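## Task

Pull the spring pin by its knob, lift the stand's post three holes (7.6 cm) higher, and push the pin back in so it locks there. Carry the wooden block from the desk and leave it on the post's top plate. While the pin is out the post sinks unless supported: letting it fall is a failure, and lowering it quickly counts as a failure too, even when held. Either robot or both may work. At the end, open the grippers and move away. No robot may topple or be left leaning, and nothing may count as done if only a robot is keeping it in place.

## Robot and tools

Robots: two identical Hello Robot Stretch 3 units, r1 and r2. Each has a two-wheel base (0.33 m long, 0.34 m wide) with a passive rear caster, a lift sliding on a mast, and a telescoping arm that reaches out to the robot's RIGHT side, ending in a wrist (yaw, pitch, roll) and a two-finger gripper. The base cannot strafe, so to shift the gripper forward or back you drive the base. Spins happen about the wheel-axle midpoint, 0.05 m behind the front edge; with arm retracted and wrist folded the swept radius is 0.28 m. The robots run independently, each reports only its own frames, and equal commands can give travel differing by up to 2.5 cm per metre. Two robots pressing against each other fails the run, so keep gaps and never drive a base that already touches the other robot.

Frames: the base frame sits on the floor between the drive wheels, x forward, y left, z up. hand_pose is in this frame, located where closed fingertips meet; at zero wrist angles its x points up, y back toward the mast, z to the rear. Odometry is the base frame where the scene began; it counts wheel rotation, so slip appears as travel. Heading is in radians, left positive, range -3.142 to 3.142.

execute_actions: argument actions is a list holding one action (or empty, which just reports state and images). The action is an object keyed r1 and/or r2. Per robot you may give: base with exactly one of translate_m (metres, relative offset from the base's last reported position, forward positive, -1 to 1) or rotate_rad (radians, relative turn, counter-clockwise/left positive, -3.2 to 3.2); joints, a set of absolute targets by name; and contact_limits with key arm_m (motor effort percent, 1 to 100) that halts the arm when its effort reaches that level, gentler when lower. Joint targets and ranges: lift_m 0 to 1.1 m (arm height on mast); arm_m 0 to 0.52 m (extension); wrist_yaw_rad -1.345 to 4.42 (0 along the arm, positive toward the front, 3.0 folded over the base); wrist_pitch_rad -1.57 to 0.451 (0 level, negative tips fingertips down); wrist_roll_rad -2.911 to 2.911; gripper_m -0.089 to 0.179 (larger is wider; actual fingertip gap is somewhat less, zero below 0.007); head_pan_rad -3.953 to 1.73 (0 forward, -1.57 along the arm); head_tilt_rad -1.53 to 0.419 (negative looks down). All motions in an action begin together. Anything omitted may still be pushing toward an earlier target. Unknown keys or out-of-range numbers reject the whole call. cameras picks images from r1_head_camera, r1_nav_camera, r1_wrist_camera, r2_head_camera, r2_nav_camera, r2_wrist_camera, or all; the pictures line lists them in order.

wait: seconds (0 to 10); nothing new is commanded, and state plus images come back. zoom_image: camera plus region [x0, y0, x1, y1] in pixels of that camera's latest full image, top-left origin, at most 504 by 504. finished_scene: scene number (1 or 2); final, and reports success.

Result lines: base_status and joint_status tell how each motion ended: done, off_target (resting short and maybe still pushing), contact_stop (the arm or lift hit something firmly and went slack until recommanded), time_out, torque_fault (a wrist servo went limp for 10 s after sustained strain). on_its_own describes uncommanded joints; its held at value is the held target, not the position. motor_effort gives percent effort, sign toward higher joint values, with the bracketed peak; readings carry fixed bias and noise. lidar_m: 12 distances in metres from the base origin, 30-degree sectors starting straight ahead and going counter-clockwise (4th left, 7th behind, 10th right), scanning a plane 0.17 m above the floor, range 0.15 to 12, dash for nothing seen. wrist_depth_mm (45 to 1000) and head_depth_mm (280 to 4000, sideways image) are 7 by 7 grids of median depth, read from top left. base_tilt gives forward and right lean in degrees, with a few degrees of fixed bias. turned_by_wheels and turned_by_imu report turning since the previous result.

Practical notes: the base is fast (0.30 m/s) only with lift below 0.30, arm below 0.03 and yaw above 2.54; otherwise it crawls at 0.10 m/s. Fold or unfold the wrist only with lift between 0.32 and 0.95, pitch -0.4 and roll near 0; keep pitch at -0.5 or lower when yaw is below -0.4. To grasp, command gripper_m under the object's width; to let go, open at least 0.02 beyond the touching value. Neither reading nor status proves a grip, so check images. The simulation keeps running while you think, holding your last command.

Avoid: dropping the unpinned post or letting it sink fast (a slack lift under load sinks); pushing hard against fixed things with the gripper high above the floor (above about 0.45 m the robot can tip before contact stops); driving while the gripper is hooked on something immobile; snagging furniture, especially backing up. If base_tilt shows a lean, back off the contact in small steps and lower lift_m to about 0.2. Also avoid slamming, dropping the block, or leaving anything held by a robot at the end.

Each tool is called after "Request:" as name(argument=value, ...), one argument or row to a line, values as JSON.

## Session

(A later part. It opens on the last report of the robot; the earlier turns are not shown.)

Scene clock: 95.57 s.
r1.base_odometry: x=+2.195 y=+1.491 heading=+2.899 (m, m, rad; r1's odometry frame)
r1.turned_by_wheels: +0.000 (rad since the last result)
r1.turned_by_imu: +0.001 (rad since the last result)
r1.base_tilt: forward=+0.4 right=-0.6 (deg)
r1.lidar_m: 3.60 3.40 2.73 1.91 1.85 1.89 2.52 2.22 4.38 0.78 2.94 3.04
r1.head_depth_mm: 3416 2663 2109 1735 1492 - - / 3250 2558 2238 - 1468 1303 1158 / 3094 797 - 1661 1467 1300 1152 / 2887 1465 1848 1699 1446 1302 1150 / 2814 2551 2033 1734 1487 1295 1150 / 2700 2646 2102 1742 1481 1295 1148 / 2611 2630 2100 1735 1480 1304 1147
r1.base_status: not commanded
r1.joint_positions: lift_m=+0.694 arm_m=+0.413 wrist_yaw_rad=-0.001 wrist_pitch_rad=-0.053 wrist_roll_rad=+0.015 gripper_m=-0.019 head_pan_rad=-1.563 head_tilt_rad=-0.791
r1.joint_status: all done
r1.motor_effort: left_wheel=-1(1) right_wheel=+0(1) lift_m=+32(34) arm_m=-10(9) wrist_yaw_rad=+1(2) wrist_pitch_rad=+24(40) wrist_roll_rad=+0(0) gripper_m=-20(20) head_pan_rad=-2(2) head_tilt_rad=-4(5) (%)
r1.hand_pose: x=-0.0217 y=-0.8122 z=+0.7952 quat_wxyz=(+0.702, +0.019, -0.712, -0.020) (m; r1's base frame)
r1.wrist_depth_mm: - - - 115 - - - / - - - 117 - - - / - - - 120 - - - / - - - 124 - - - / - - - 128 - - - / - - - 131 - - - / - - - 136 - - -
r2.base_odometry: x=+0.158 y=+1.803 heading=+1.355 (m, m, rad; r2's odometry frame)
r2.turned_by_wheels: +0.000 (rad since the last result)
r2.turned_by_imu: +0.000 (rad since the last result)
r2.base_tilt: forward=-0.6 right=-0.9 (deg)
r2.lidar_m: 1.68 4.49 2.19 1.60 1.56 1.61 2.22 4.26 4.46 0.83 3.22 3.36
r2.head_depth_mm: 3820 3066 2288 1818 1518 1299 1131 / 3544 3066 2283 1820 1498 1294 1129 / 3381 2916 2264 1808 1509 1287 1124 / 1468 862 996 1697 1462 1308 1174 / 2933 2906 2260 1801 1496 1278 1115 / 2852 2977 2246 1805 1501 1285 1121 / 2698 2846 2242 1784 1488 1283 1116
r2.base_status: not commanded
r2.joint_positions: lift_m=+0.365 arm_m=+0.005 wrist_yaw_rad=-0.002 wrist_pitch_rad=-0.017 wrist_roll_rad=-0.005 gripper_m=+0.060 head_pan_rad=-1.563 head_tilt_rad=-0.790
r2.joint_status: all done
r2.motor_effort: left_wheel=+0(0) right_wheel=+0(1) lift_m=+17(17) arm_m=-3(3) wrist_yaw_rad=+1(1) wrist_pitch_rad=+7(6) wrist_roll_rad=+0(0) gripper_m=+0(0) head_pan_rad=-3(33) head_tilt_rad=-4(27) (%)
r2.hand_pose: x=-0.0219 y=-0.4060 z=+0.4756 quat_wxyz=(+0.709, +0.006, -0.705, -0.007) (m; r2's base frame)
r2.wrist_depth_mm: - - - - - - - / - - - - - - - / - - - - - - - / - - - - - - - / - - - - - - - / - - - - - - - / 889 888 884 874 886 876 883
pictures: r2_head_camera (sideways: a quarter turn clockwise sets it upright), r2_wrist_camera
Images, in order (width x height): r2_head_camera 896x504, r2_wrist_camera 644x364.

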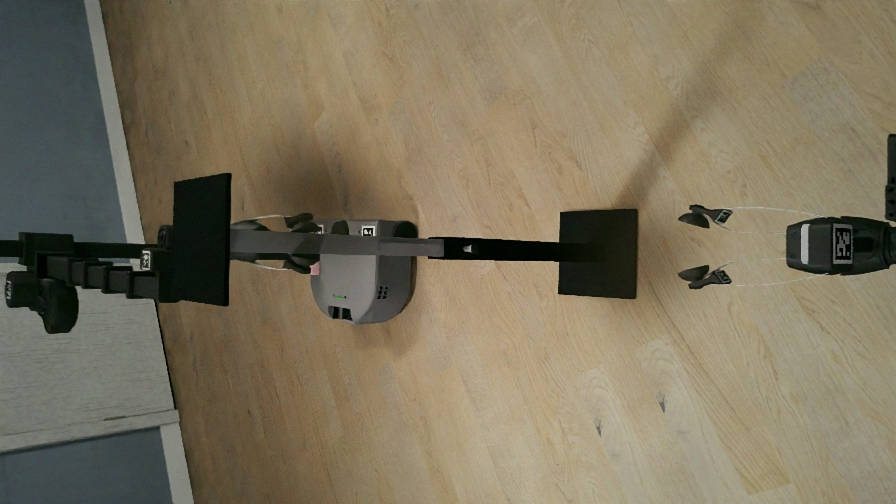

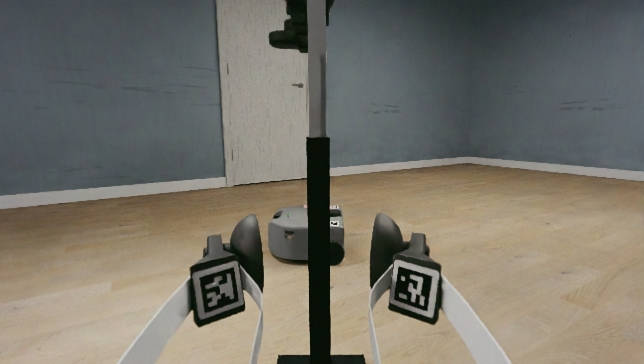

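Request:
execute_actions(
  actions=[
    {"r1":{"joints":{"lift_m":0.701}},"r2":{"joints":{"arm_m":0.406}}},
  ],
  cameras=["r2_wrist_camera"],
)

Request:
execute_actions(
  actions=[
    {"r2":{"joints":{"gripper_m":-0.089}}},
  ],
  cameras=["r2_wrist_camera"],
)

Request:
execute_actions(
  actions=[
    {"r2":{"joints":{"arm_m":0.4}}},
  ],
  cameras=[],
)

Request:
execute_actions(
  actions=[
    {"r1":{"joints":{"lift_m":0.712}}},
  ],
  cameras=["r2_wrist_camera"],
)

Scene clock: 103.70 s.
r1.base_odometry: x=+2.195 y=+1.491 heading=+2.899 (m, m, rad; r1's odometry frame)
r1.turned_by_wheels: +0.000 (rad since the last result)
r1.turned_by_imu: +0.001 (rad since the last result)
r1.base_tilt: forward=+0.5 right=-0.4 (deg)
r1.lidar_m: 3.57 3.41 2.74 1.91 1.85 1.89 2.52 2.22 4.39 0.77 2.94 3.02
r1.head_depth_mm: 3406 2637 2110 1738 1489 - - / 3277 2557 2232 1649 1476 1300 1153 / 3072 794 - 1661 1480 1300 1155 / 2892 1353 1804 1699 1441 1295 1150 / 2846 2551 2038 1728 1490 1292 1151 / 2712 2648 2099 1736 1487 1297 1154 / 2601 2623 2080 1744 1494 1291 1153
r1.base_status: not commanded
r1.joint_positions: lift_m=+0.700 arm_m=+0.413 wrist_yaw_rad=-0.001 wrist_pitch_rad=-0.073 wrist_roll_rad=+0.015 gripper_m=-0.019 head_pan_rad=-1.563 head_tilt_rad=-0.791
r1.joint_status: all done
r1.on_its_own: wrist_pitch_rad is at rest, and its effort (+33) is outside its rest range (-20 to +32)
r1.motor_effort: left_wheel=-1(1) right_wheel=+0(1) lift_m=+52(51) arm_m=-10(9) wrist_yaw_rad=+1(2) wrist_pitch_rad=+33(34) wrist_roll_rad=+0(0) gripper_m=-19(19) head_pan_rad=-2(2) head_tilt_rad=-5(5) (%)
r1.hand_pose: x=-0.0217 y=-0.8113 z=+0.7963 quat_wxyz=(+0.702, +0.026, -0.712, -0.027) (m; r1's base frame)
r1.wrist_depth_mm: - - - 113 - - - / - - - 116 - - - / - - - 120 - - - / - - - 124 - - - / - - - 128 - - - / - - - 132 - - - / - - 476 137 - - -
r2.base_odometry: x=+0.158 y=+1.803 heading=+1.355 (m, m, rad; r2's odometry frame)
r2.turned_by_wheels: +0.000 (rad since the last result)
r2.turned_by_imu: +0.001 (rad since the last result)
r2.base_tilt: forward=-0.5 right=-0.9 (deg)
r2.lidar_m: 1.68 4.49 2.18 1.60 1.57 1.61 2.22 4.29 4.46 0.83 3.22 3.36
r2.head_depth_mm: 3798 3092 2300 1817 1502 1297 1129 / 3574 3069 2260 1807 1507 1290 1128 / 3362 2787 2257 1799 1555 1320 1125 / 1455 859 1794 1724 1434 1287 1126 / 2876 2908 2225 1782 1498 1285 1125 / 2808 2961 2239 1788 1500 1280 1120 / 2696 2869 2234 1795 1495 1282 1116
r2.base_status: not commanded
r2.joint_positions: lift_m=+0.365 arm_m=+0.406 wrist_yaw_rad=-0.002 wrist_pitch_rad=-0.017 wrist_roll_rad=-0.005 gripper_m=+0.060 head_pan_rad=-1.563 head_tilt_rad=-0.790
r2.joint_status: all done
r2.motor_effort: left_wheel=+0(0) right_wheel=+0(0) lift_m=+17(17) arm_m=+3(5) wrist_yaw_rad=+1(2) wrist_pitch_rad=+7(7) wrist_roll_rad=+0(0) gripper_m=-1(1) head_pan_rad=-2(3) head_tilt_rad=-3(4) (%)
r2.hand_pose: x=-0.0218 y=-0.8065 z=+0.4756 quat_wxyz=(+0.709, +0.006, -0.705, -0.007) (m; r2's base frame)
r2.wrist_depth_mm: - - - 176 - - - / - - - 182 - - - / - - - 186 - - - / - - - 182 - - - / - - - 186 - - - / - - - 190 - - - / 880 884 886 197 870 825 851
pictures: r2_wrist_camera
Images, in order (width x height): r2_wrist_camera 644x364.

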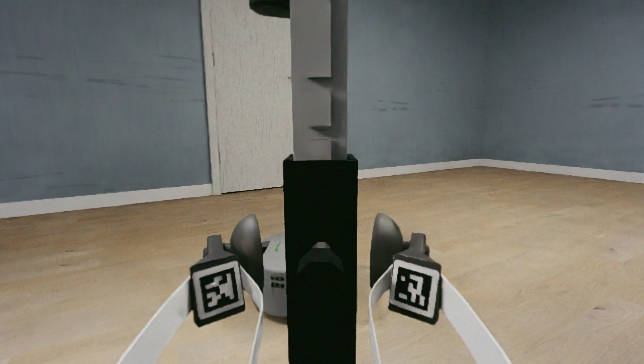

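Scene clock: 105.67 s.
r1.base_odometry: x=+2.195 y=+1.491 heading=+2.899 (m, m, rad; r1's odometry frame)
r1.turned_by_wheels: +0.000 (rad since the last result)
r1.turned_by_imu: +0.000 (rad since the last result)
r1.base_tilt: forward=+0.4 right=-0.6 (deg)
r1.lidar_m: 3.59 3.41 2.74 1.92 1.85 1.89 2.52 2.22 4.36 0.78 2.93 3.04
r1.head_depth_mm: 3410 2646 2113 1752 1491 - - / 3238 2539 2213 1661 1460 1295 1155 / 3088 794 - 1671 1477 1299 1150 / 2875 1353 1807 1702 1451 1301 1150 / 2837 2548 2018 1739 1480 1294 1150 / 2717 2634 2092 1735 1479 1301 1148 / 2602 2614 2093 1732 1491 1296 1150
r1.base_status: not commanded
r1.joint_positions: lift_m=+0.700 arm_m=+0.413 wrist_yaw_rad=-0.001 wrist_pitch_rad=-0.073 wrist_roll_rad=+0.015 gripper_m=-0.019 head_pan_rad=-1.563 head_tilt_rad=-0.791
r1.joint_status: not commanded
r1.on_its_own: wrist_pitch_rad is at rest, and its effort (+33) is outside its rest range (-20 to +32)
r1.motor_effort: left_wheel=-1(1) right_wheel=+0(0) lift_m=+52(52) arm_m=-9(9) wrist_yaw_rad=+0(0) wrist_pitch_rad=+33(33) wrist_roll_rad=+0(0) gripper_m=-19(19) head_pan_rad=-2(2) head_tilt_rad=-4(4) (%)
r1.hand_pose: x=-0.0217 y=-0.8113 z=+0.7963 quat_wxyz=(+0.702, +0.026, -0.712, -0.027) (m; r1's base frame)
r1.wrist_depth_mm: - - - 113 - - - / - - - 116 - - - / - - - 120 - - - / - - - 124 - - - / - - - 128 - - - / - - - 132 - - - / - - 466 137 - - -
r2.base_odometry: x=+0.158 y=+1.803 heading=+1.355 (m, m, rad; r2's odometry frame)
r2.turned_by_wheels: +0.000 (rad since the last result)
r2.turned_by_imu: +0.000 (rad since the last result)
r2.base_tilt: forward=-0.5 right=-0.9 (deg)
r2.lidar_m: 1.68 4.49 2.18 1.60 1.56 1.61 2.22 4.28 4.46 0.83 3.23 3.37
r2.head_depth_mm: 3798 3104 2315 1834 1514 1295 1133 / 3578 3025 2308 1807 1503 1294 1129 / 3362 2778 2267 1815 1570 1319 1122 / 1461 862 1798 1722 1446 1275 1122 / 2934 2859 2235 1789 1509 1278 1119 / 2848 3015 2247 1789 1494 1273 1121 / 2707 2870 2236 1788 1486 1274 1119
r2.base_status: not commanded
r2.joint_positions: lift_m=+0.365 arm_m=+0.406 wrist_yaw_rad=-0.004 wrist_pitch_rad=-0.017 wrist_roll_rad=-0.005 gripper_m=-0.087 head_pan_rad=-1.563 head_tilt_rad=-0.790
r2.joint_status: all done
r2.motor_effort: left_wheel=-1(1) right_wheel=+1(2) lift_m=+17(17) arm_m=+3(3) wrist_yaw_rad=+3(5) wrist_pitch_rad=+7(6) wrist_roll_rad=+0(0) gripper_m=-42(100) head_pan_rad=-4(2) head_tilt_rad=-5(5) (%)
r2.hand_pose: x=-0.0225 y=-0.8065 z=+0.4756 quat_wxyz=(+0.709, +0.005, -0.705, -0.008) (m; r2's base frame)
r2.wrist_depth_mm: - - - 176 - - - / - - - 180 - - - / - - - 186 - - - / - - - 180 - - - / - - - 184 - - - / - - - 148 - - - / 870 872 851 197 884 869 871
pictures: r2_wrist_camera
Images, in order (width x height): r2_wrist_camera 644x364.

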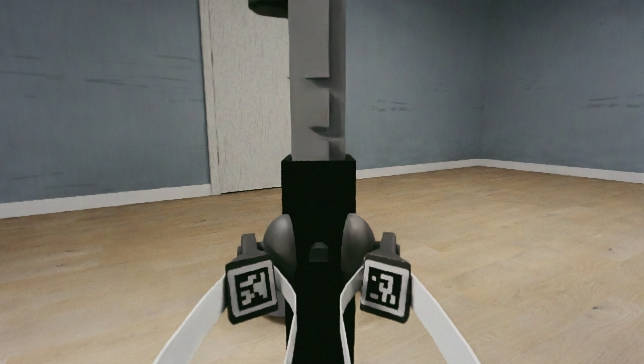

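Scene clock: 106.47 s.
r1.base_odometry: x=+2.195 y=+1.491 heading=+2.899 (m, m, rad; r1's odometry frame)
r1.turned_by_wheels: +0.000 (rad since the last result)
r1.turned_by_imu: +0.000 (rad since the last result)
r1.base_tilt: forward=+0.3 right=-0.6 (deg)
r1.lidar_m: 3.60 3.42 2.73 1.91 1.85 1.89 2.52 2.22 4.39 0.78 2.93 3.03
r1.head_depth_mm: 3451 2643 2108 1736 1490 - - / 3234 2540 2258 1663 1476 1303 1151 / 3110 796 - 1659 1474 1297 1152 / 2894 1358 1800 1689 1441 1294 1150 / 2825 2522 2038 1743 1480 1303 1148 / 2694 2638 2085 1738 1486 1292 1147 / 2608 2648 2096 1730 1480 1298 1146
r1.base_status: not commanded
r1.joint_positions: lift_m=+0.700 arm_m=+0.413 wrist_yaw_rad=-0.001 wrist_pitch_rad=-0.073 wrist_roll_rad=+0.015 gripper_m=-0.019 head_pan_rad=-1.563 head_tilt_rad=-0.791
r1.joint_status: not commanded
r1.on_its_own: wrist_pitch_rad is at rest, and its effort (+33) is outside its rest range (-20 to +32)
r1.motor_effort: left_wheel=-1(1) right_wheel=+0(0) lift_m=+53(52) arm_m=-9(8) wrist_yaw_rad=+1(1) wrist_pitch_rad=+33(34) wrist_roll_rad=+0(0) gripper_m=-19(19) head_pan_rad=-2(2) head_tilt_rad=-5(5) (%)
r1.hand_pose: x=-0.0217 y=-0.8113 z=+0.7963 quat_wxyz=(+0.702, +0.026, -0.712, -0.027) (m; r1's base frame)
r1.wrist_depth_mm: - - - 113 - - - / - - - 117 - - - / - - - 120 - - - / - - - 123 - - - / - - - 127 - - - / - - - 132 - - - / - - 475 137 - - -
r2.base_odometry: x=+0.158 y=+1.803 heading=+1.355 (m, m, rad; r2's odometry frame)
r2.turned_by_wheels: +0.000 (rad since the last result)
r2.turned_by_imu: +0.000 (rad since the last result)
r2.base_tilt: forward=-0.5 right=-0.8 (deg)
r2.lidar_m: 1.68 4.50 2.18 1.60 1.56 1.61 2.22 4.27 4.45 0.82 3.22 3.35
r2.head_depth_mm: 3826 3079 2280 1830 1516 1293 1130 / 3540 3038 2273 1812 1496 1285 1130 / 3381 2774 2265 1804 1569 1313 1125 / 1448 857 1797 1727 1455 1283 1127 / 2920 2859 2239 1791 1486 1278 1122 / 2842 2998 2217 1783 1495 1281 1116 / 2689 2868 2227 1772 1486 1275 1118
r2.base_status: not commanded
r2.joint_positions: lift_m=+0.365 arm_m=+0.402 wrist_yaw_rad=-0.004 wrist_pitch_rad=-0.004 wrist_roll_rad=-0.005 gripper_m=-0.084 head_pan_rad=-1.563 head_tilt_rad=-0.790
r2.joint_status: all done
r2.on_its_own: arm_m is at rest, and its effort (-22) is outside its rest range (-14 to +14)
r2.motor_effort: left_wheel=+1(2) right_wheel=-2(1) lift_m=+17(17) arm_m=-22(24) wrist_yaw_rad=+5(6) wrist_pitch_rad=+1(6) wrist_roll_rad=+0(1) gripper_m=-37(41) head_pan_rad=-3(2) head_tilt_rad=-4(5) (%)
r2.hand_pose: x=-0.0226 y=-0.8028 z=+0.4789 quat_wxyz=(+0.709, +0.000, -0.705, -0.003) (m; r2's base frame)
r2.wrist_depth_mm: - - - 180 - - - / - - - 184 - - - / - - - 189 - - - / - - - 184 - - - / - - - 187 - - - / - - - 149 - - - / 892 914 901 200 898 875 866
pictures: none
No camera images: the call's "cameras" was empty. Leave "cameras" out to get every camera's image.

Scene clock: 107.23 s.
r1.base_odometry: x=+2.195 y=+1.491 heading=+2.899 (m, m, rad; r1's odometry frame)
r1.turned_by_wheels: +0.000 (rad since the last result)
r1.turned_by_imu: +0.000 (rad since the last result)
r1.base_tilt: forward=+0.3 right=-0.4 (deg)
r1.lidar_m: 3.60 3.41 2.72 1.92 1.85 1.89 2.52 2.22 4.37 0.77 2.94 3.04
r1.head_depth_mm: 3396 2655 2110 1767 1518 - - / 3239 2557 2243 1686 1465 1300 1150 / 3062 786 - 1667 1468 1297 1154 / 2902 1318 1797 1719 1435 1294 1150 / 2837 2541 2035 1718 1485 1290 1150 / 2720 2628 2094 1744 1485 1296 1150 / 2574 2607 2078 1743 1477 1295 1151
r1.base_status: not commanded
r1.joint_positions: lift_m=+0.711 arm_m=+0.413 wrist_yaw_rad=-0.001 wrist_pitch_rad=-0.079 wrist_roll_rad=+0.015 gripper_m=-0.019 head_pan_rad=-1.563 head_tilt_rad=-0.791
r1.joint_status: all done
r1.on_its_own: wrist_pitch_rad is at rest, and its effort (+36) is outside its rest range (-20 to +32)
r1.motor_effort: left_wheel=-1(1) right_wheel=+1(0) lift_m=+52(54) arm_m=-8(10) wrist_yaw_rad=+2(1) wrist_pitch_rad=+36(37) wrist_roll_rad=+0(0) gripper_m=-19(18) head_pan_rad=-2(2) head_tilt_rad=-4(5) (%)
r1.hand_pose: x=-0.0217 y=-0.8111 z=+0.8059 quat_wxyz=(+0.702, +0.028, -0.711, -0.029) (m; r1's base frame)
r1.wrist_depth_mm: - - - 112 - - - / - - - 116 - - - / - - - 120 - - - / - - - 124 - - - / - - - 127 - - - / - - - 132 - - - / - - 488 138 - - -
r2.base_odometry: x=+0.158 y=+1.803 heading=+1.355 (m, m, rad; r2's odometry frame)
r2.turned_by_wheels: +0.000 (rad since the last result)
r2.turned_by_imu: +0.000 (rad since the last result)
r2.base_tilt: forward=-0.5 right=-0.8 (deg)
r2.lidar_m: 1.68 4.46 2.19 1.60 1.56 1.61 2.22 4.28 4.44 0.82 3.22 3.34
r2.head_depth_mm: 3850 3058 2277 1832 1514 1286 1128 / 3618 3055 2266 1818 1507 1289 1131 / 3338 2775 2271 1809 1556 1299 1128 / 1444 840 994 1724 1448 1288 1124 / 2887 2865 2238 1789 1501 1275 1119 / 2829 2976 2247 1801 1494 1280 1121 / 2697 2865 2217 1790 1486 1282 1118
r2.base_status: not commanded
r2.joint_positions: lift_m=+0.365 arm_m=+0.402 wrist_yaw_rad=-0.004 wrist_pitch_rad=-0.004 wrist_roll_rad=-0.005 gripper_m=-0.080 head_pan_rad=-1.563 head_tilt_rad=-0.790
r2.joint_status: not commanded
r2.on_its_own: gripper_m is held at -0.082, not at your -0.089, by its stall guard, which is still easing; arm_m is at rest, and its effort (-21) is outside its rest range (-14 to +14)
r2.motor_effort: left_wheel=+2(1) right_wheel=-1(1) lift_m=+17(17) arm_m=-21(22) wrist_yaw_rad=+5(4) wrist_pitch_rad=+1(2) wrist_roll_rad=+0(0) gripper_m=-35(37) head_pan_rad=-3(2) head_tilt_rad=-4(5) (%)
r2.hand_pose: x=-0.0226 y=-0.8028 z=+0.4789 quat_wxyz=(+0.709, +0.000, -0.705, -0.003) (m; r2's base frame)
r2.wrist_depth_mm: - - - 180 - - - / - - - 184 - - - / - - - 188 - - - / - - - 185 - - - / - - - 188 - - - / - - - 150 - - - / 913 909 904 199 894 899 893
pictures: r2_wrist_camera
Images, in order (width x height): r2_wrist_camera 644x364.

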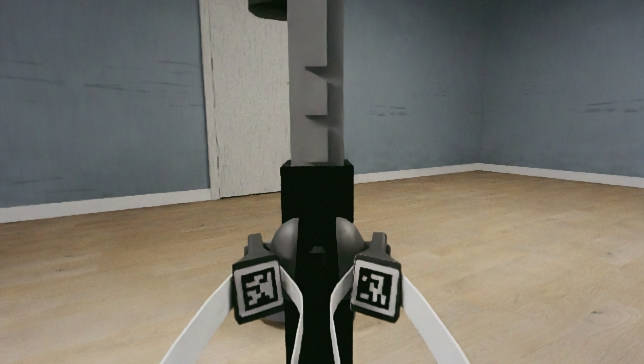

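Request:
execute_actions(
  actions=[
    {"r2":{"joints":{"gripper_m":0.06,"arm_m":0.406}}},
  ],
  cameras=["r2_wrist_camera"],
)

Request:
execute_actions(
  actions=[
    {"r1":{"joints":{"lift_m":0.716}}},
  ],
  cameras=["r2_wrist_camera"],
)

Request:
execute_actions(
  actions=[
    {"r1":{"joints":{"lift_m":0.702}}},
  ],
  cameras=["r2_wrist_camera"],
)

Scene clock: 112.07 s.
r1.base_odometry: x=+2.195 y=+1.491 heading=+2.899 (m, m, rad; r1's odometry frame)
r1.turned_by_wheels: +0.000 (rad since the last result)
r1.turned_by_imu: +0.001 (rad since the last result)
r1.base_tilt: forward=+0.3 right=-0.5 (deg)
r1.lidar_m: 3.59 3.42 2.73 1.91 1.85 1.89 2.52 2.22 4.38 0.78 2.94 3.02
r1.head_depth_mm: 3416 2638 2087 1773 1518 - - / 3243 2540 2227 1682 1468 1292 1149 / 3073 785 - 1665 1474 1295 1155 / 2883 1313 1789 1705 1441 1296 1152 / 2841 2553 2051 1735 1483 1293 1149 / 2716 2655 2088 1747 1485 1302 1155 / 2586 2624 2092 1743 1480 1290 1152
r1.base_status: not commanded
r1.joint_positions: lift_m=+0.711 arm_m=+0.413 wrist_yaw_rad=-0.001 wrist_pitch_rad=-0.079 wrist_roll_rad=+0.015 gripper_m=-0.019 head_pan_rad=-1.563 head_tilt_rad=-0.791
r1.joint_status: not commanded
r1.on_its_own: wrist_pitch_rad is at rest, and its effort (+36) is outside its rest range (-20 to +32)
r1.motor_effort: left_wheel=-1(1) right_wheel=+0(0) lift_m=+52(53) arm_m=-10(9) wrist_yaw_rad=+1(1) wrist_pitch_rad=+36(36) wrist_roll_rad=+0(0) gripper_m=-19(19) head_pan_rad=-2(2) head_tilt_rad=-5(4) (%)
r1.hand_pose: x=-0.0217 y=-0.8111 z=+0.8059 quat_wxyz=(+0.702, +0.028, -0.711, -0.029) (m; r1's base frame)
r1.wrist_depth_mm: - - - 113 - - - / - - - 116 - - - / - - - 120 - - - / - - - 124 - - - / - - - 128 - - - / - - - 132 - - - / - - 485 137 - - -
r2.base_odometry: x=+0.158 y=+1.803 heading=+1.355 (m, m, rad; r2's odometry frame)
r2.turned_by_wheels: +0.000 (rad since the last result)
r2.turned_by_imu: +0.001 (rad since the last result)
r2.base_tilt: forward=-0.5 right=-0.8 (deg)
r2.lidar_m: 1.68 4.48 2.19 1.60 1.56 1.61 2.23 4.26 4.46 0.82 3.22 3.36
r2.head_depth_mm: 3817 3118 2297 1823 1518 1286 1131 / 3529 3050 2269 1802 1519 1295 1132 / 3371 2747 2284 1818 1562 1314 1128 / 1446 842 994 1742 1451 1283 1125 / 2931 2884 2242 1790 1497 1276 1120 / 2830 2992 2245 1787 1488 1278 1123 / 2714 2892 2225 1775 1495 1274 1117
r2.base_status: not commanded
r2.joint_positions: lift_m=+0.365 arm_m=+0.406 wrist_yaw_rad=+0.018 wrist_pitch_rad=-0.016 wrist_roll_rad=-0.005 gripper_m=+0.060 head_pan_rad=-1.563 head_tilt_rad=-0.790
r2.joint_status: all done
r2.on_its_own: wrist_yaw_rad is at rest, and its effort (-22) is outside its rest range (-12 to +12)
r2.motor_effort: left_wheel=+5(5) right_wheel=-7(8) lift_m=+17(17) arm_m=+6(16) wrist_yaw_rad=-22(22) wrist_pitch_rad=+6(6) wrist_roll_rad=+0(0) gripper_m=+5(82) head_pan_rad=-4(3) head_tilt_rad=-5(3) (%)
r2.hand_pose: x=-0.0168 y=-0.8063 z=+0.4760 quat_wxyz=(+0.709, +0.012, -0.705, +0.001) (m; r2's base frame)
r2.wrist_depth_mm: - - - 176 - - - / - - - 183 - - - / - - - 186 - - - / - - - 181 - - - / - - - 185 - - - / - - - 193 - - - / 876 886 899 197 854 886 840
pictures: r2_wrist_camera
Images, in order (width x height): r2_wrist_camera 644x364.

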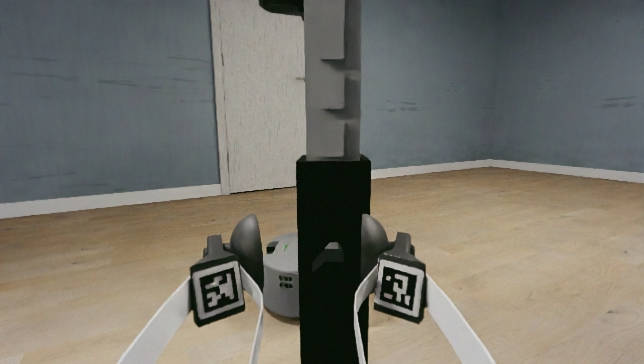

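Scene clock: 112.63 s.
r1.base_odometry: x=+2.195 y=+1.491 heading=+2.899 (m, m, rad; r1's odometry frame)
r1.turned_by_wheels: +0.000 (rad since the last result)
r1.turned_by_imu: +0.000 (rad since the last result)
r1.base_tilt: forward=+0.6 right=-0.4 (deg)
r1.lidar_m: 3.59 3.40 2.74 1.92 1.85 1.89 2.52 2.22 4.40 0.77 2.94 3.03
r1.head_depth_mm: 3429 2637 2105 1758 1519 - - / 3221 2555 2225 1707 1474 1301 1151 / 3095 784 - 1665 1476 1298 1158 / 2894 1317 1804 1697 1443 1290 1152 / 2832 2549 2007 1728 1489 1290 1146 / 2697 2639 2102 1750 1479 1297 1150 / 2590 2632 2084 1729 1486 1294 1152
r1.base_status: not commanded
r1.joint_positions: lift_m=+0.715 arm_m=+0.413 wrist_yaw_rad=-0.001 wrist_pitch_rad=-0.090 wrist_roll_rad=+0.015 gripper_m=-0.019 head_pan_rad=-1.563 head_tilt_rad=-0.791
r1.joint_status: all done
r1.on_its_own: wrist_pitch_rad is at rest, and its effort (+41) is outside its rest range (-20 to +32)
r1.motor_effort: left_wheel=-1(1) right_wheel=+0(1) lift_m=+54(53) arm_m=-9(9) wrist_yaw_rad=+1(2) wrist_pitch_rad=+41(42) wrist_roll_rad=+0(0) gripper_m=-19(19) head_pan_rad=-2(2) head_tilt_rad=-5(4) (%)
r1.hand_pose: x=-0.0217 y=-0.8106 z=+0.8069 quat_wxyz=(+0.701, +0.032, -0.711, -0.033) (m; r1's base frame)
r1.wrist_depth_mm: - - - 112 - - - / - - - 115 - - - / - - - 119 - - - / - - - 123 - - - / - - - 127 - - - / - - - 132 - - - / - - 748 138 - - -
r2.base_odometry: x=+0.158 y=+1.803 heading=+1.355 (m, m, rad; r2's odometry frame)
r2.turned_by_wheels: +0.000 (rad since the last result)
r2.turned_by_imu: +0.000 (rad since the last result)
r2.base_tilt: forward=-0.4 right=-0.8 (deg)
r2.lidar_m: 1.68 4.48 2.17 1.60 1.57 1.61 2.22 4.28 4.44 0.82 3.22 3.35
r2.head_depth_mm: 3835 3074 2264 1810 1509 1292 1132 / 3557 3028 2273 1804 1527 1287 1131 / 3369 2788 2251 1812 1561 1315 1125 / 1437 843 990 1760 1456 1283 1126 / 2913 2872 2259 1797 1506 1277 1123 / 2825 2956 2239 1793 1499 1281 1119 / 2705 2901 2233 1795 1485 1282 1117
r2.base_status: not commanded
r2.joint_positions: lift_m=+0.365 arm_m=+0.406 wrist_yaw_rad=+0.018 wrist_pitch_rad=-0.016 wrist_roll_rad=-0.005 gripper_m=+0.060 head_pan_rad=-1.563 head_tilt_rad=-0.790
r2.joint_status: not commanded
r2.on_its_own: wrist_yaw_rad is at rest, and its effort (-22) is outside its rest range (-12 to +12)
r2.motor_effort: left_wheel=+4(5) right_wheel=-8(8) lift_m=+17(17) arm_m=+6(6) wrist_yaw_rad=-22(22) wrist_pitch_rad=+6(6) wrist_roll_rad=+0(0) gripper_m=+5(4) head_pan_rad=-3(2) head_tilt_rad=-5(4) (%)
r2.hand_pose: x=-0.0168 y=-0.8063 z=+0.4760 quat_wxyz=(+0.709, +0.012, -0.705, +0.001) (m; r2's base frame)
r2.wrist_depth_mm: - - - 176 - - - / - - - 181 - - - / - - - 186 - - - / - - - 182 - - - / - - - 186 - - - / - - - 192 - - - / 881 889 876 197 876 881 866
pictures: r2_wrist_camera
Images, in order (width x height): r2_wrist_camera 644x364.

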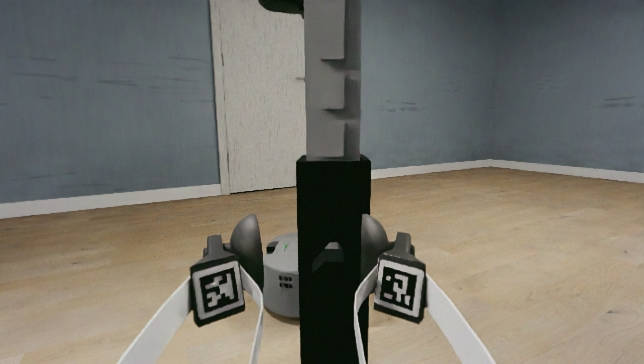

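Scene clock: 113.43 s.
r1.base_odometry: x=+2.195 y=+1.491 heading=+2.899 (m, m, rad; r1's odometry frame)
r1.turned_by_wheels: +0.000 (rad since the last result)
r1.turned_by_imu: +0.000 (rad since the last result)
r1.base_tilt: forward=+0.6 right=-0.5 (deg)
r1.lidar_m: 3.59 3.41 2.72 1.91 1.85 1.88 2.51 2.22 4.40 0.77 2.94 3.02
r1.head_depth_mm: 3365 2654 2099 1743 1488 - - / 3240 2573 2238 1654 1475 1298 1157 / 3111 787 - 1648 1480 1291 1152 / 2880 1321 1801 1708 1442 1301 1156 / 2841 2552 2034 1736 1485 1296 1150 / 2724 2633 2077 1747 1478 1286 1150 / 2597 2609 2095 1743 1481 1297 1153
r1.base_status: not commanded
r1.joint_positions: lift_m=+0.702 arm_m=+0.413 wrist_yaw_rad=-0.001 wrist_pitch_rad=-0.047 wrist_roll_rad=+0.015 gripper_m=-0.019 head_pan_rad=-1.563 head_tilt_rad=-0.791
r1.joint_status: all done
r1.motor_effort: left_wheel=-1(1) right_wheel=+1(1) lift_m=+32(46) arm_m=-10(9) wrist_yaw_rad=+2(2) wrist_pitch_rad=+21(41) wrist_roll_rad=+0(0) gripper_m=-18(20) head_pan_rad=-2(2) head_tilt_rad=-5(4) (%)
r1.hand_pose: x=-0.0217 y=-0.8124 z=+0.8046 quat_wxyz=(+0.702, +0.017, -0.712, -0.018) (m; r1's base frame)
r1.wrist_depth_mm: - - - 115 - - - / - - - 118 - - - / - - - 121 - - - / - - - 124 - - - / - - - 128 - - - / - - - 131 - - - / - - 487 136 - - -
r2.base_odometry: x=+0.158 y=+1.803 heading=+1.355 (m, m, rad; r2's odometry frame)
r2.turned_by_wheels: +0.000 (rad since the last result)
r2.turned_by_imu: +0.000 (rad since the last result)
r2.base_tilt: forward=-0.5 right=-0.8 (deg)
r2.lidar_m: 1.68 4.49 2.18 1.60 1.56 1.61 2.22 4.28 4.46 0.82 3.21 3.36
r2.head_depth_mm: 3851 3088 2298 1820 1520 1294 1131 / 3576 3077 2280 1813 1498 1288 1128 / 3388 2788 2265 1805 1556 1319 1125 / 1450 842 995 1750 1455 1285 1124 / 2881 2879 2257 1788 1487 1280 1122 / 2851 2943 2235 1779 1506 1282 1116 / 2693 2877 2235 1782 1490 1281 1117
r2.base_status: not commanded
r2.joint_positions: lift_m=+0.365 arm_m=+0.406 wrist_yaw_rad=+0.018 wrist_pitch_rad=-0.016 wrist_roll_rad=-0.005 gripper_m=+0.060 head_pan_rad=-1.563 head_tilt_rad=-0.790
r2.joint_status: not commanded
r2.on_its_own: wrist_yaw_rad is at rest, and its effort (-22) is outside its rest range (-12 to +12)
r2.motor_effort: left_wheel=+5(5) right_wheel=-7(8) lift_m=+17(17) arm_m=+6(6) wrist_yaw_rad=-22(22) wrist_pitch_rad=+6(6) wrist_roll_rad=+0(0) gripper_m=+4(4) head_pan_rad=-3(3) head_tilt_rad=-4(4) (%)
r2.hand_pose: x=-0.0168 y=-0.8063 z=+0.4760 quat_wxyz=(+0.709, +0.012, -0.705, +0.001) (m; r2's base frame)
r2.wrist_depth_mm: - - - 176 - - - / - - - 181 - - - / - - - 186 - - - / - - - 182 - - - / - - - 186 - - - / - - - 191 - - - / 875 892 880 198 877 866 861
pictures: r2_wrist_camera
Images, in order (width x height): r2_wrist_camera 644x364.

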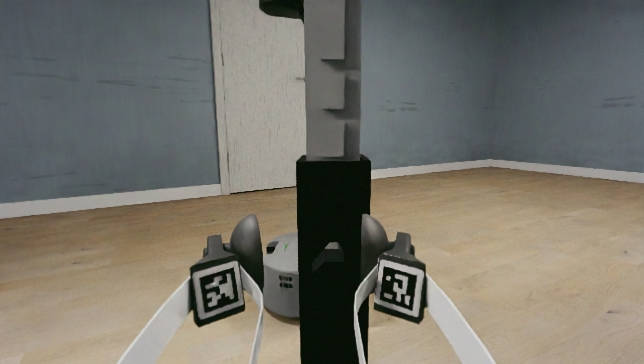

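Request:
execute_actions(
  actions=[
    {"r2":{"joints":{"gripper_m":0.11}},"r1":{"joints":{"lift_m":0.708}}},
  ],
  cameras=["r2_wrist_camera","r2_head_camera"],
)

Request:
zoom_image(
  camera="r2_head_camera",
  region=[330,180,530,300],
)

Scene clock: 118.20 s.
r1.base_odometry: x=+2.195 y=+1.491 heading=+2.899 (m, m, rad; r1's odometry frame)
r1.turned_by_wheels: +0.000 (rad since the last result)
r1.turned_by_imu: +0.001 (rad since the last result)
r1.base_tilt: forward=+0.5 right=-0.7 (deg)
r1.lidar_m: 3.59 3.42 2.73 1.92 1.85 1.89 2.52 2.22 4.39 0.78 2.94 3.03
r1.head_depth_mm: 3401 2680 2113 1743 1497 - - / 3293 2564 2245 1682 1489 1299 1146 / 3106 785 - 1654 1486 1295 1152 / 2888 1317 1786 1697 1444 1295 1147 / 2825 2559 2036 1742 1488 1296 1149 / 2728 2648 2102 1736 1487 1292 1145 / 2573 2624 2086 1734 1478 1294 1150
r1.base_status: not commanded
r1.joint_positions: lift_m=+0.707 arm_m=+0.413 wrist_yaw_rad=-0.001 wrist_pitch_rad=-0.064 wrist_roll_rad=+0.015 gripper_m=-0.019 head_pan_rad=-1.563 head_tilt_rad=-0.791
r1.joint_status: all done
r1.motor_effort: left_wheel=-1(1) right_wheel=+0(0) lift_m=+51(50) arm_m=-10(9) wrist_yaw_rad=+1(2) wrist_pitch_rad=+29(30) wrist_roll_rad=+0(0) gripper_m=-19(18) head_pan_rad=-2(2) head_tilt_rad=-5(4) (%)
r1.hand_pose: x=-0.0217 y=-0.8117 z=+0.8056 quat_wxyz=(+0.702, +0.023, -0.712, -0.024) (m; r1's base frame)
r1.wrist_depth_mm: - - - 113 - - - / - - - 117 - - - / - - - 120 - - - / - - - 124 - - - / - - - 128 - - - / - - - 132 - - - / - - 474 137 - - -
r2.base_odometry: x=+0.158 y=+1.803 heading=+1.355 (m, m, rad; r2's odometry frame)
r2.turned_by_wheels: +0.000 (rad since the last result)
r2.turned_by_imu: +0.000 (rad since the last result)
r2.base_tilt: forward=-0.5 right=-0.9 (deg)
r2.lidar_m: 1.68 4.49 2.18 1.61 1.57 1.61 2.22 4.28 4.46 0.82 3.23 3.36
r2.head_depth_mm: 3780 3084 2299 1822 1518 1298 1133 / 3600 3058 2276 1828 1516 1292 1133 / 3436 2766 2275 1802 1560 1308 1129 / 1454 843 991 1737 1439 1289 1127 / 2942 2845 2241 1788 1495 1288 1121 / 2799 2976 2233 1796 1496 1275 1122 / 2702 2856 2228 1786 1493 1278 1117
r2.base_status: not commanded
r2.joint_positions: lift_m=+0.365 arm_m=+0.406 wrist_yaw_rad=+0.003 wrist_pitch_rad=-0.016 wrist_roll_rad=-0.005 gripper_m=+0.110 head_pan_rad=-1.563 head_tilt_rad=-0.790
r2.joint_status: all done
r2.motor_effort: left_wheel=+0(5) right_wheel=-1(7) lift_m=+17(17) arm_m=+3(6) wrist_yaw_rad=-4(24) wrist_pitch_rad=+6(6) wrist_roll_rad=+0(0) gripper_m=+0(82) head_pan_rad=-3(1) head_tilt_rad=-4(4) (%)
r2.hand_pose: x=-0.0207 y=-0.8065 z=+0.4757 quat_wxyz=(+0.709, +0.007, -0.705, -0.005) (m; r2's base frame)
r2.wrist_depth_mm: - - - 175 - - - / - - - 181 - - - / - - - 185 - - - / - - - 181 - - - / - - - 186 - - - / - - - 191 - - - / 884 838 870 197 885 838 880
pictures: r2_head_camera (sideways: a quarter turn clockwise sets it upright), r2_wrist_camera
Images, in order (width x height): r2_head_camera 896x504, r2_wrist_camera 644x364.

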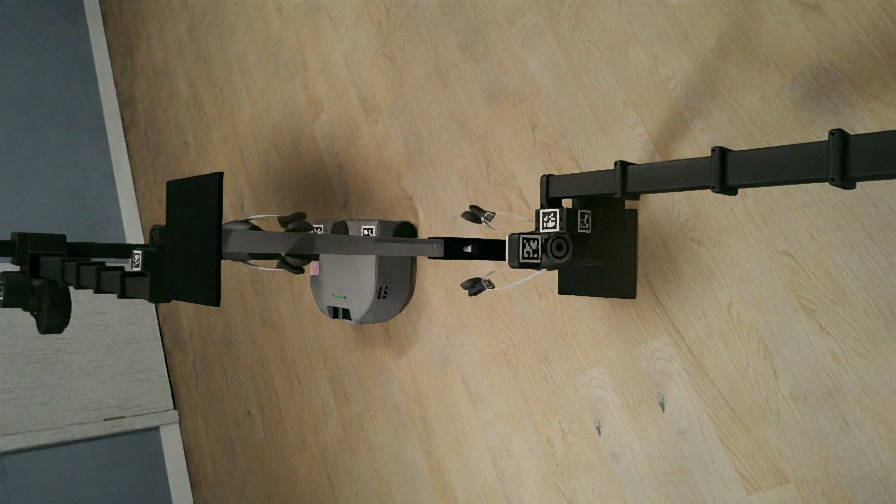

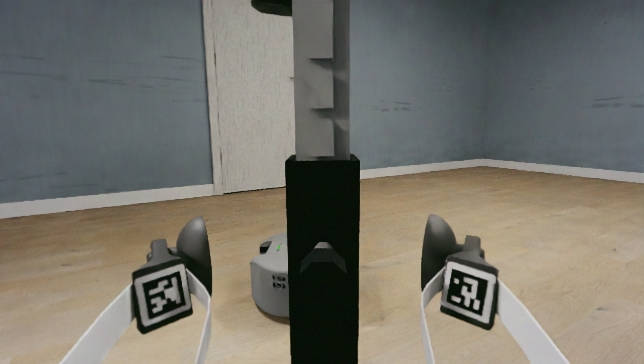

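Region (330, 180, 530, 300) of r2_head_camera's 896x504 image, scaled by 2.520, with more detail than that image has; it fills the top 302 rows of this view, and the rest is white.

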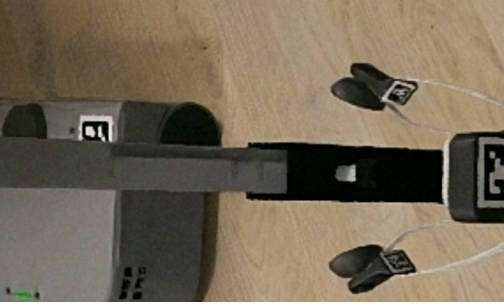

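Request:
execute_actions(
  actions=[
    {"r2":{"joints":{"gripper_m":-0.089}},"r1":{"joints":{"lift_m":0.712}}},
  ],
  cameras=[],
)

Request:
execute_actions(
  actions=[
    {"r2":{"joints":{"arm_m":0.4}},"r1":{"joints":{"lift_m":0.7155}}},
  ],
  cameras=[],
)

Request:
execute_actions(
  actions=[
    {"r2":{"joints":{"gripper_m":0.11}}},
  ],
  cameras=["r2_wrist_camera","r2_head_camera"],
)

Request:
zoom_image(
  camera="r2_head_camera",
  region=[330,180,530,300],
)

Scene clock: 124.60 s.
r1.base_odometry: x=+2.195 y=+1.491 heading=+2.899 (m, m, rad; r1's odometry frame)
r1.turned_by_wheels: +0.000 (rad since the last result)
r1.turned_by_imu: +0.001 (rad since the last result)
r1.base_tilt: forward=+0.4 right=-0.6 (deg)
r1.lidar_m: 3.58 3.40 2.73 1.92 1.85 1.89 2.52 2.21 4.41 0.77 2.94 3.02
r1.head_depth_mm: 3410 2649 2106 1761 1519 - - / 3235 2554 2245 1694 1474 1296 1151 / 3111 785 - 1653 1471 1294 1152 / 2913 1320 1797 1699 1443 1301 1152 / 2788 2541 2032 1739 1493 1288 1147 / 2706 2639 2082 1733 1480 1296 1145 / 2595 2621 2095 1726 1483 1300 1151
r1.base_status: not commanded
r1.joint_positions: lift_m=+0.711 arm_m=+0.413 wrist_yaw_rad=-0.001 wrist_pitch_rad=-0.078 wrist_roll_rad=+0.015 gripper_m=-0.019 head_pan_rad=-1.563 head_tilt_rad=-0.791
r1.joint_status: all done
r1.on_its_own: wrist_pitch_rad is at rest, and its effort (+35) is outside its rest range (-20 to +32)
r1.motor_effort: left_wheel=-1(1) right_wheel=+1(0) lift_m=+53(53) arm_m=-9(10) wrist_yaw_rad=+1(0) wrist_pitch_rad=+35(36) wrist_roll_rad=+0(1) gripper_m=-21(19) head_pan_rad=-2(2) head_tilt_rad=-4(5) (%)
r1.hand_pose: x=-0.0217 y=-0.8111 z=+0.8062 quat_wxyz=(+0.702, +0.027, -0.711, -0.028) (m; r1's base frame)
r1.wrist_depth_mm: - - - 112 - - - / - - - 116 - - - / - - - 120 - - - / - - - 124 - - - / - - - 128 - - - / - - - 132 - - - / - - 493 137 - - -
r2.base_odometry: x=+0.158 y=+1.803 heading=+1.355 (m, m, rad; r2's odometry frame)
r2.turned_by_wheels: +0.000 (rad since the last result)
r2.turned_by_imu: +0.000 (rad since the last result)
r2.base_tilt: forward=-0.5 right=-0.9 (deg)
r2.lidar_m: 1.68 4.50 2.18 1.61 1.56 1.61 2.22 4.28 4.44 0.82 3.22 3.35
r2.head_depth_mm: 3853 3084 2273 1816 1512 1291 1132 / 3618 3015 2272 1823 1510 1296 1134 / 3382 2760 2273 1816 1564 1309 1129 / 1451 841 994 1733 1447 1283 1119 / 2892 2899 2239 1791 1499 1283 1124 / 2852 3018 2231 1789 1497 1280 1124 / 2716 2864 2213 1781 1489 1274 1112
r2.base_status: not commanded
r2.joint_positions: lift_m=+0.365 arm_m=+0.406 wrist_yaw_rad=-0.004 wrist_pitch_rad=-0.016 wrist_roll_rad=-0.005 gripper_m=-0.087 head_pan_rad=-1.563 head_tilt_rad=-0.790
r2.joint_status: all done
r2.motor_effort: left_wheel=-1(0) right_wheel=+2(1) lift_m=+17(17) arm_m=+3(3) wrist_yaw_rad=+3(4) wrist_pitch_rad=+6(6) wrist_roll_rad=+0(0) gripper_m=-41(100) head_pan_rad=-2(2) head_tilt_rad=-5(5) (%)
r2.hand_pose: x=-0.0224 y=-0.8065 z=+0.4757 quat_wxyz=(+0.709, +0.005, -0.705, -0.007) (m; r2's base frame)
r2.wrist_depth_mm: - - - 176 - - - / - - - 181 - - - / - - - 186 - - - / - - - 181 - - - / - - - 185 - - - / - - - 148 - - - / 897 896 833 197 875 852 854
pictures: none
No camera images: the call's "cameras" was empty. Leave "cameras" out to get every camera's image.

Scene clock: 125.40 s.
r1.base_odometry: x=+2.195 y=+1.491 heading=+2.899 (m, m, rad; r1's odometry frame)
r1.turned_by_wheels: +0.000 (rad since the last result)
r1.turned_by_imu: +0.000 (rad since the last result)
r1.base_tilt: forward=+0.7 right=-0.5 (deg)
r1.lidar_m: 3.59 3.42 2.73 1.92 1.85 1.89 2.52 2.22 4.40 0.77 2.94 3.03
r1.head_depth_mm: 3390 2646 2101 1765 1524 - - / 3271 2564 2233 1699 1474 1291 1157 / 3082 778 - 1663 1474 1296 1149 / 2901 1319 1799 1711 1439 1297 1143 / 2828 2549 2036 1742 1489 1290 1147 / 2698 2649 2095 1725 1485 1292 1153 / 2569 2622 2097 1738 1476 1293 1152
r1.base_status: not commanded
r1.joint_positions: lift_m=+0.715 arm_m=+0.413 wrist_yaw_rad=-0.001 wrist_pitch_rad=-0.080 wrist_roll_rad=+0.015 gripper_m=-0.019 head_pan_rad=-1.563 head_tilt_rad=-0.791
r1.joint_status: all done
r1.on_its_own: wrist_pitch_rad is at rest, and its effort (+36) is outside its rest range (-20 to +32)
r1.motor_effort: left_wheel=-1(1) right_wheel=+0(0) lift_m=+52(54) arm_m=-10(9) wrist_yaw_rad=+1(1) wrist_pitch_rad=+36(42) wrist_roll_rad=+0(0) gripper_m=-19(19) head_pan_rad=-2(2) head_tilt_rad=-4(5) (%)
r1.hand_pose: x=-0.0217 y=-0.8110 z=+0.8091 quat_wxyz=(+0.702, +0.028, -0.711, -0.029) (m; r1's base frame)
r1.wrist_depth_mm: - - - 112 - - - / - - - 116 - - - / - - - 120 - - - / - - - 124 - - - / - - - 127 - - - / - - - 132 - - - / - - 759 138 - - -
r2.base_odometry: x=+0.158 y=+1.803 heading=+1.355 (m, m, rad; r2's odometry frame)
r2.turned_by_wheels: +0.000 (rad since the last result)
r2.turned_by_imu: +0.000 (rad since the last result)
r2.base_tilt: forward=-0.5 right=-0.8 (deg)
r2.lidar_m: 1.68 4.48 2.18 1.61 1.56 1.61 2.22 4.28 4.46 0.82 3.22 3.35
r2.head_depth_mm: 3897 3092 2283 1817 1511 1291 1132 / 3545 3073 2255 1820 1509 1289 1135 / 3340 2739 2277 1812 1567 1299 1125 / 1440 840 991 1734 1450 1288 1124 / 2914 2855 2243 1779 1497 1282 1119 / 2841 2950 2244 1778 1492 1279 1119 / 2690 2870 2226 1776 1490 1271 1115
r2.base_status: not commanded
r2.joint_positions: lift_m=+0.365 arm_m=+0.402 wrist_yaw_rad=-0.004 wrist_pitch_rad=-0.004 wrist_roll_rad=-0.005 gripper_m=-0.084 head_pan_rad=-1.563 head_tilt_rad=-0.790
r2.joint_status: all done
r2.on_its_own: arm_m is at rest, and its effort (-22) is outside its rest range (-14 to +14)
r2.motor_effort: left_wheel=+1(1) right_wheel=-2(2) lift_m=+17(17) arm_m=-22(23) wrist_yaw_rad=+4(5) wrist_pitch_rad=+1(6) wrist_roll_rad=+0(1) gripper_m=-36(42) head_pan_rad=-3(2) head_tilt_rad=-4(5) (%)
r2.hand_pose: x=-0.0226 y=-0.8029 z=+0.4790 quat_wxyz=(+0.709, +0.000, -0.705, -0.003) (m; r2's base frame)
r2.wrist_depth_mm: - - - 180 - - - / - - - 184 - - - / - - - 189 - - - / - - - 184 - - - / - - - 187 - - - / - - - 150 - - - / 878 877 886 200 885 893 892
pictures: none
No camera images: the call's "cameras" was empty. Leave "cameras" out to get every camera's image.

Scene clock: 127.83 s.
r1.base_odometry: x=+2.195 y=+1.491 heading=+2.899 (m, m, rad; r1's odometry frame)
r1.turned_by_wheels: +0.000 (rad since the last result)
r1.turned_by_imu: +0.000 (rad since the last result)
r1.base_tilt: forward=+0.3 right=-0.6 (deg)
r1.lidar_m: 3.59 3.41 2.73 1.92 1.85 1.89 2.52 2.22 4.39 0.77 2.94 3.02
r1.head_depth_mm: 3387 2640 2087 1780 1518 - - / 3248 2554 2231 1693 1474 1292 1154 / 3127 779 - 1656 1468 1300 1156 / 2892 1315 1790 1692 1444 1299 1148 / 2849 2560 2039 1738 1487 1301 1146 / 2714 2630 2085 1740 1481 1289 1146 / 2602 2617 2098 1732 1481 1300 1144
r1.base_status: not commanded
r1.joint_positions: lift_m=+0.715 arm_m=+0.413 wrist_yaw_rad=-0.001 wrist_pitch_rad=-0.080 wrist_roll_rad=+0.015 gripper_m=-0.019 head_pan_rad=-1.563 head_tilt_rad=-0.791
r1.joint_status: not commanded
r1.on_its_own: wrist_pitch_rad is at rest, and its effort (+36) is outside its rest range (-20 to +32)
r1.motor_effort: left_wheel=-1(1) right_wheel=+0(0) lift_m=+52(52) arm_m=-9(9) wrist_yaw_rad=+1(1) wrist_pitch_rad=+36(36) wrist_roll_rad=+0(0) gripper_m=-19(19) head_pan_rad=-2(2) head_tilt_rad=-5(4) (%)
r1.hand_pose: x=-0.0217 y=-0.8110 z=+0.8091 quat_wxyz=(+0.702, +0.028, -0.711, -0.029) (m; r1's base frame)
r1.wrist_depth_mm: - - - 112 - - - / - - - 116 - - - / - - - 120 - - - / - - - 124 - - - / - - - 128 - - - / - - - 132 - - - / - - 503 138 - - -
r2.base_odometry: x=+0.158 y=+1.803 heading=+1.355 (m, m, rad; r2's odometry frame)
r2.turned_by_wheels: +0.000 (rad since the last result)
r2.turned_by_imu: +0.000 (rad since the last result)
r2.base_tilt: forward=-0.5 right=-0.8 (deg)
r2.lidar_m: 1.68 4.49 2.19 1.60 1.56 1.61 2.22 4.28 4.43 0.82 3.23 3.35
r2.head_depth_mm: 3822 3093 2313 1821 1507 1291 1127 / 3599 3048 2301 1822 1505 1291 1133 / 3374 2757 2266 1808 1554 1294 1127 / 1440 844 991 1703 1457 1282 1123 / 2856 2837 2258 1800 1495 1284 1120 / 2859 2988 2261 1784 1493 1280 1122 / 2694 2889 2220 1777 1483 1282 1119
r2.base_status: not commanded
r2.joint_positions: lift_m=+0.365 arm_m=+0.400 wrist_yaw_rad=-0.003 wrist_pitch_rad=-0.016 wrist_roll_rad=-0.005 gripper_m=+0.110 head_pan_rad=-1.563 head_tilt_rad=-0.790
r2.joint_status: all done
r2.motor_effort: left_wheel=+1(2) right_wheel=+0(1) lift_m=+17(17) arm_m=-3(22) wrist_yaw_rad=+2(4) wrist_pitch_rad=+6(6) wrist_roll_rad=-1(1) gripper_m=+1(79) head_pan_rad=-2(3) head_tilt_rad=-4(5) (%)
r2.hand_pose: x=-0.0223 y=-0.8010 z=+0.4760 quat_wxyz=(+0.709, +0.005, -0.705, -0.007) (m; r2's base frame)
r2.wrist_depth_mm: - - - 182 - - - / - - - 186 - - - / - - - 192 - - - / - - - 187 - - - / - - - 191 - - - / - - - 198 - - - / 878 848 888 204 877 837 851
pictures: r2_head_camera (sideways: a quarter turn clockwise sets it upright), r2_wrist_camera
Images, in order (width x height): r2_head_camera 896x504, r2_wrist_camera 644x364.

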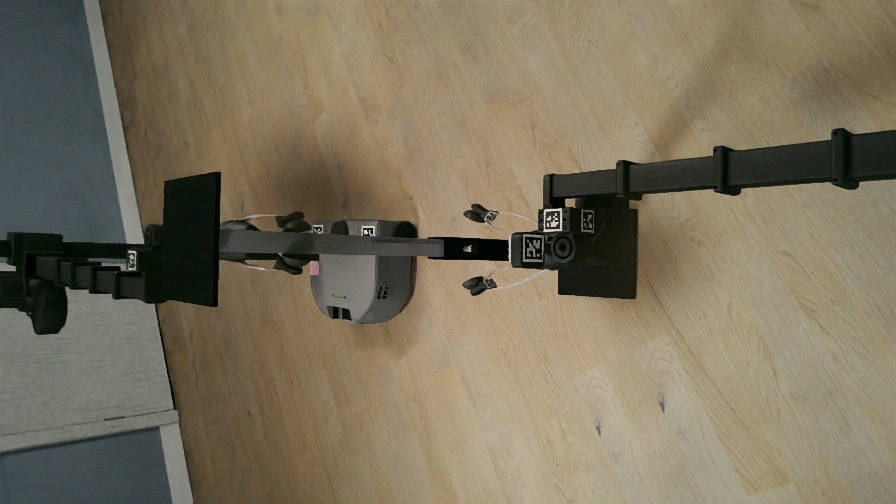

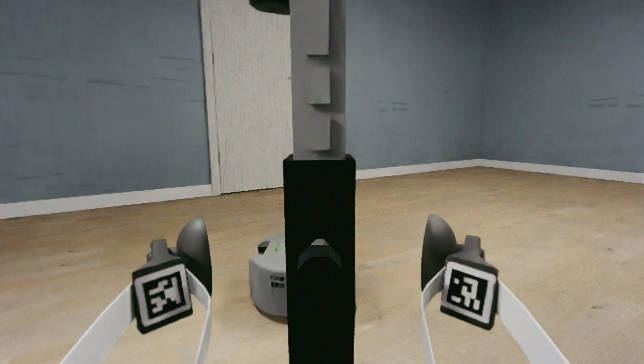

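Region (330, 180, 530, 300) of r2_head_camera's 896x504 image, scaled by 2.520, with more detail than that image has; it fills the top 302 rows of this view, and the rest is white.

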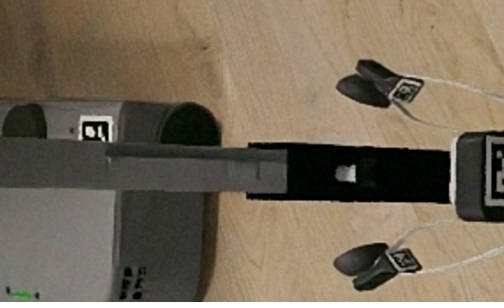

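Request:
execute_actions(
  actions=[
    {"r1":{"joints":{"lift_m":0.703}}},
  ],
  cameras=["r2_wrist_camera","r2_head_camera"],
)

Request:
zoom_image(
  camera="r2_head_camera",
  region=[410,215,510,275],
)

Scene clock: 130.77 s.
r1.base_odometry: x=+2.195 y=+1.491 heading=+2.899 (m, m, rad; r1's odometry frame)
r1.turned_by_wheels: +0.000 (rad since the last result)
r1.turned_by_imu: +0.000 (rad since the last result)
r1.base_tilt: forward=+0.4 right=-0.5 (deg)
r1.lidar_m: 3.59 3.41 2.74 1.91 1.85 1.89 2.51 2.22 4.40 0.77 2.94 3.03
r1.head_depth_mm: 3443 2679 2107 1738 1488 - - / 3275 2530 2237 1666 1472 1301 1155 / 3087 785 - 1667 1467 1291 1149 / 2870 1320 1800 1699 1441 1304 1147 / 2828 2544 2029 1738 1491 1294 1150 / 2688 2629 2102 1727 1481 1292 1146 / 2593 2636 2083 1721 1481 1290 1146
r1.base_status: not commanded
r1.joint_positions: lift_m=+0.703 arm_m=+0.413 wrist_yaw_rad=-0.001 wrist_pitch_rad=-0.048 wrist_roll_rad=+0.015 gripper_m=-0.019 head_pan_rad=-1.563 head_tilt_rad=-0.791
r1.joint_status: all done
r1.motor_effort: left_wheel=-1(1) right_wheel=+0(1) lift_m=+31(46) arm_m=-10(9) wrist_yaw_rad=+0(3) wrist_pitch_rad=+21(37) wrist_roll_rad=+0(0) gripper_m=-19(19) head_pan_rad=-2(2) head_tilt_rad=-5(5) (%)
r1.hand_pose: x=-0.0217 y=-0.8124 z=+0.8056 quat_wxyz=(+0.702, +0.017, -0.712, -0.018) (m; r1's base frame)
r1.wrist_depth_mm: - - - 114 - - - / - - - 118 - - - / - - - 121 - - - / - - - 125 - - - / - - - 128 - - - / - - - 131 - - - / - - 488 136 - - -
r2.base_odometry: x=+0.158 y=+1.803 heading=+1.355 (m, m, rad; r2's odometry frame)
r2.turned_by_wheels: +0.000 (rad since the last result)
r2.turned_by_imu: +0.000 (rad since the last result)
r2.base_tilt: forward=-0.4 right=-0.8 (deg)
r2.lidar_m: 1.68 4.48 2.18 1.60 1.56 1.61 2.22 4.27 4.45 0.83 3.23 3.34
r2.head_depth_mm: 3853 3062 2277 1817 1502 1293 1138 / 3563 3052 2280 1823 1509 1297 1129 / 3355 2780 2251 1811 1554 1297 1123 / 1449 846 991 1709 1460 1289 1125 / 2917 2893 2253 1800 1491 1283 1124 / 2798 2948 2251 1781 1488 1278 1113 / 2714 2915 2202 1785 1482 1274 1119
r2.base_status: not commanded
r2.joint_positions: lift_m=+0.365 arm_m=+0.400 wrist_yaw_rad=-0.003 wrist_pitch_rad=-0.016 wrist_roll_rad=-0.005 gripper_m=+0.110 head_pan_rad=-1.563 head_tilt_rad=-0.790
r2.joint_status: not commanded
r2.motor_effort: left_wheel=+1(0) right_wheel=+0(1) lift_m=+17(17) arm_m=-3(3) wrist_yaw_rad=+3(3) wrist_pitch_rad=+6(6) wrist_roll_rad=-1(1) gripper_m=+0(0) head_pan_rad=-3(3) head_tilt_rad=-4(4) (%)
r2.hand_pose: x=-0.0223 y=-0.8010 z=+0.4760 quat_wxyz=(+0.709, +0.005, -0.705, -0.007) (m; r2's base frame)
r2.wrist_depth_mm: - - - 181 - - - / - - - 186 - - - / - - - 191 - - - / - - - 188 - - - / - - - 191 - - - / - - - 199 - - - / 892 838 878 204 861 825 868
pictures: r2_head_camera (sideways: a quarter turn clockwise sets it upright), r2_wrist_camera
Images, in order (width x height): r2_head_camera 896x504, r2_wrist_camera 644x364.

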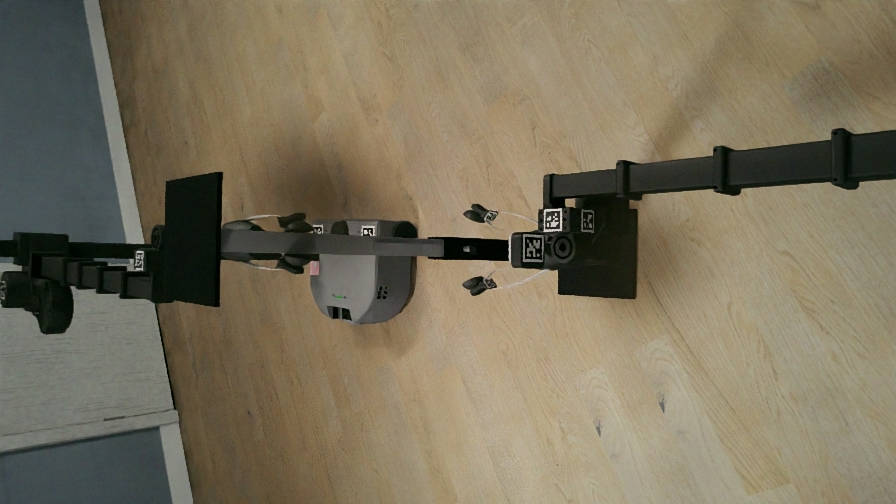

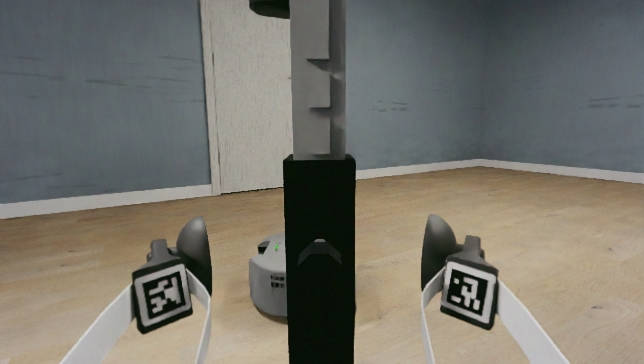

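Region (410, 215, 510, 275) of r2_head_camera's 896x504 image, scaled by 5.040, with more detail than that image has; it fills the top 302 rows of this view, and the rest is white.

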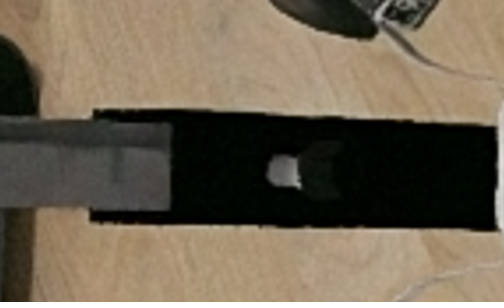

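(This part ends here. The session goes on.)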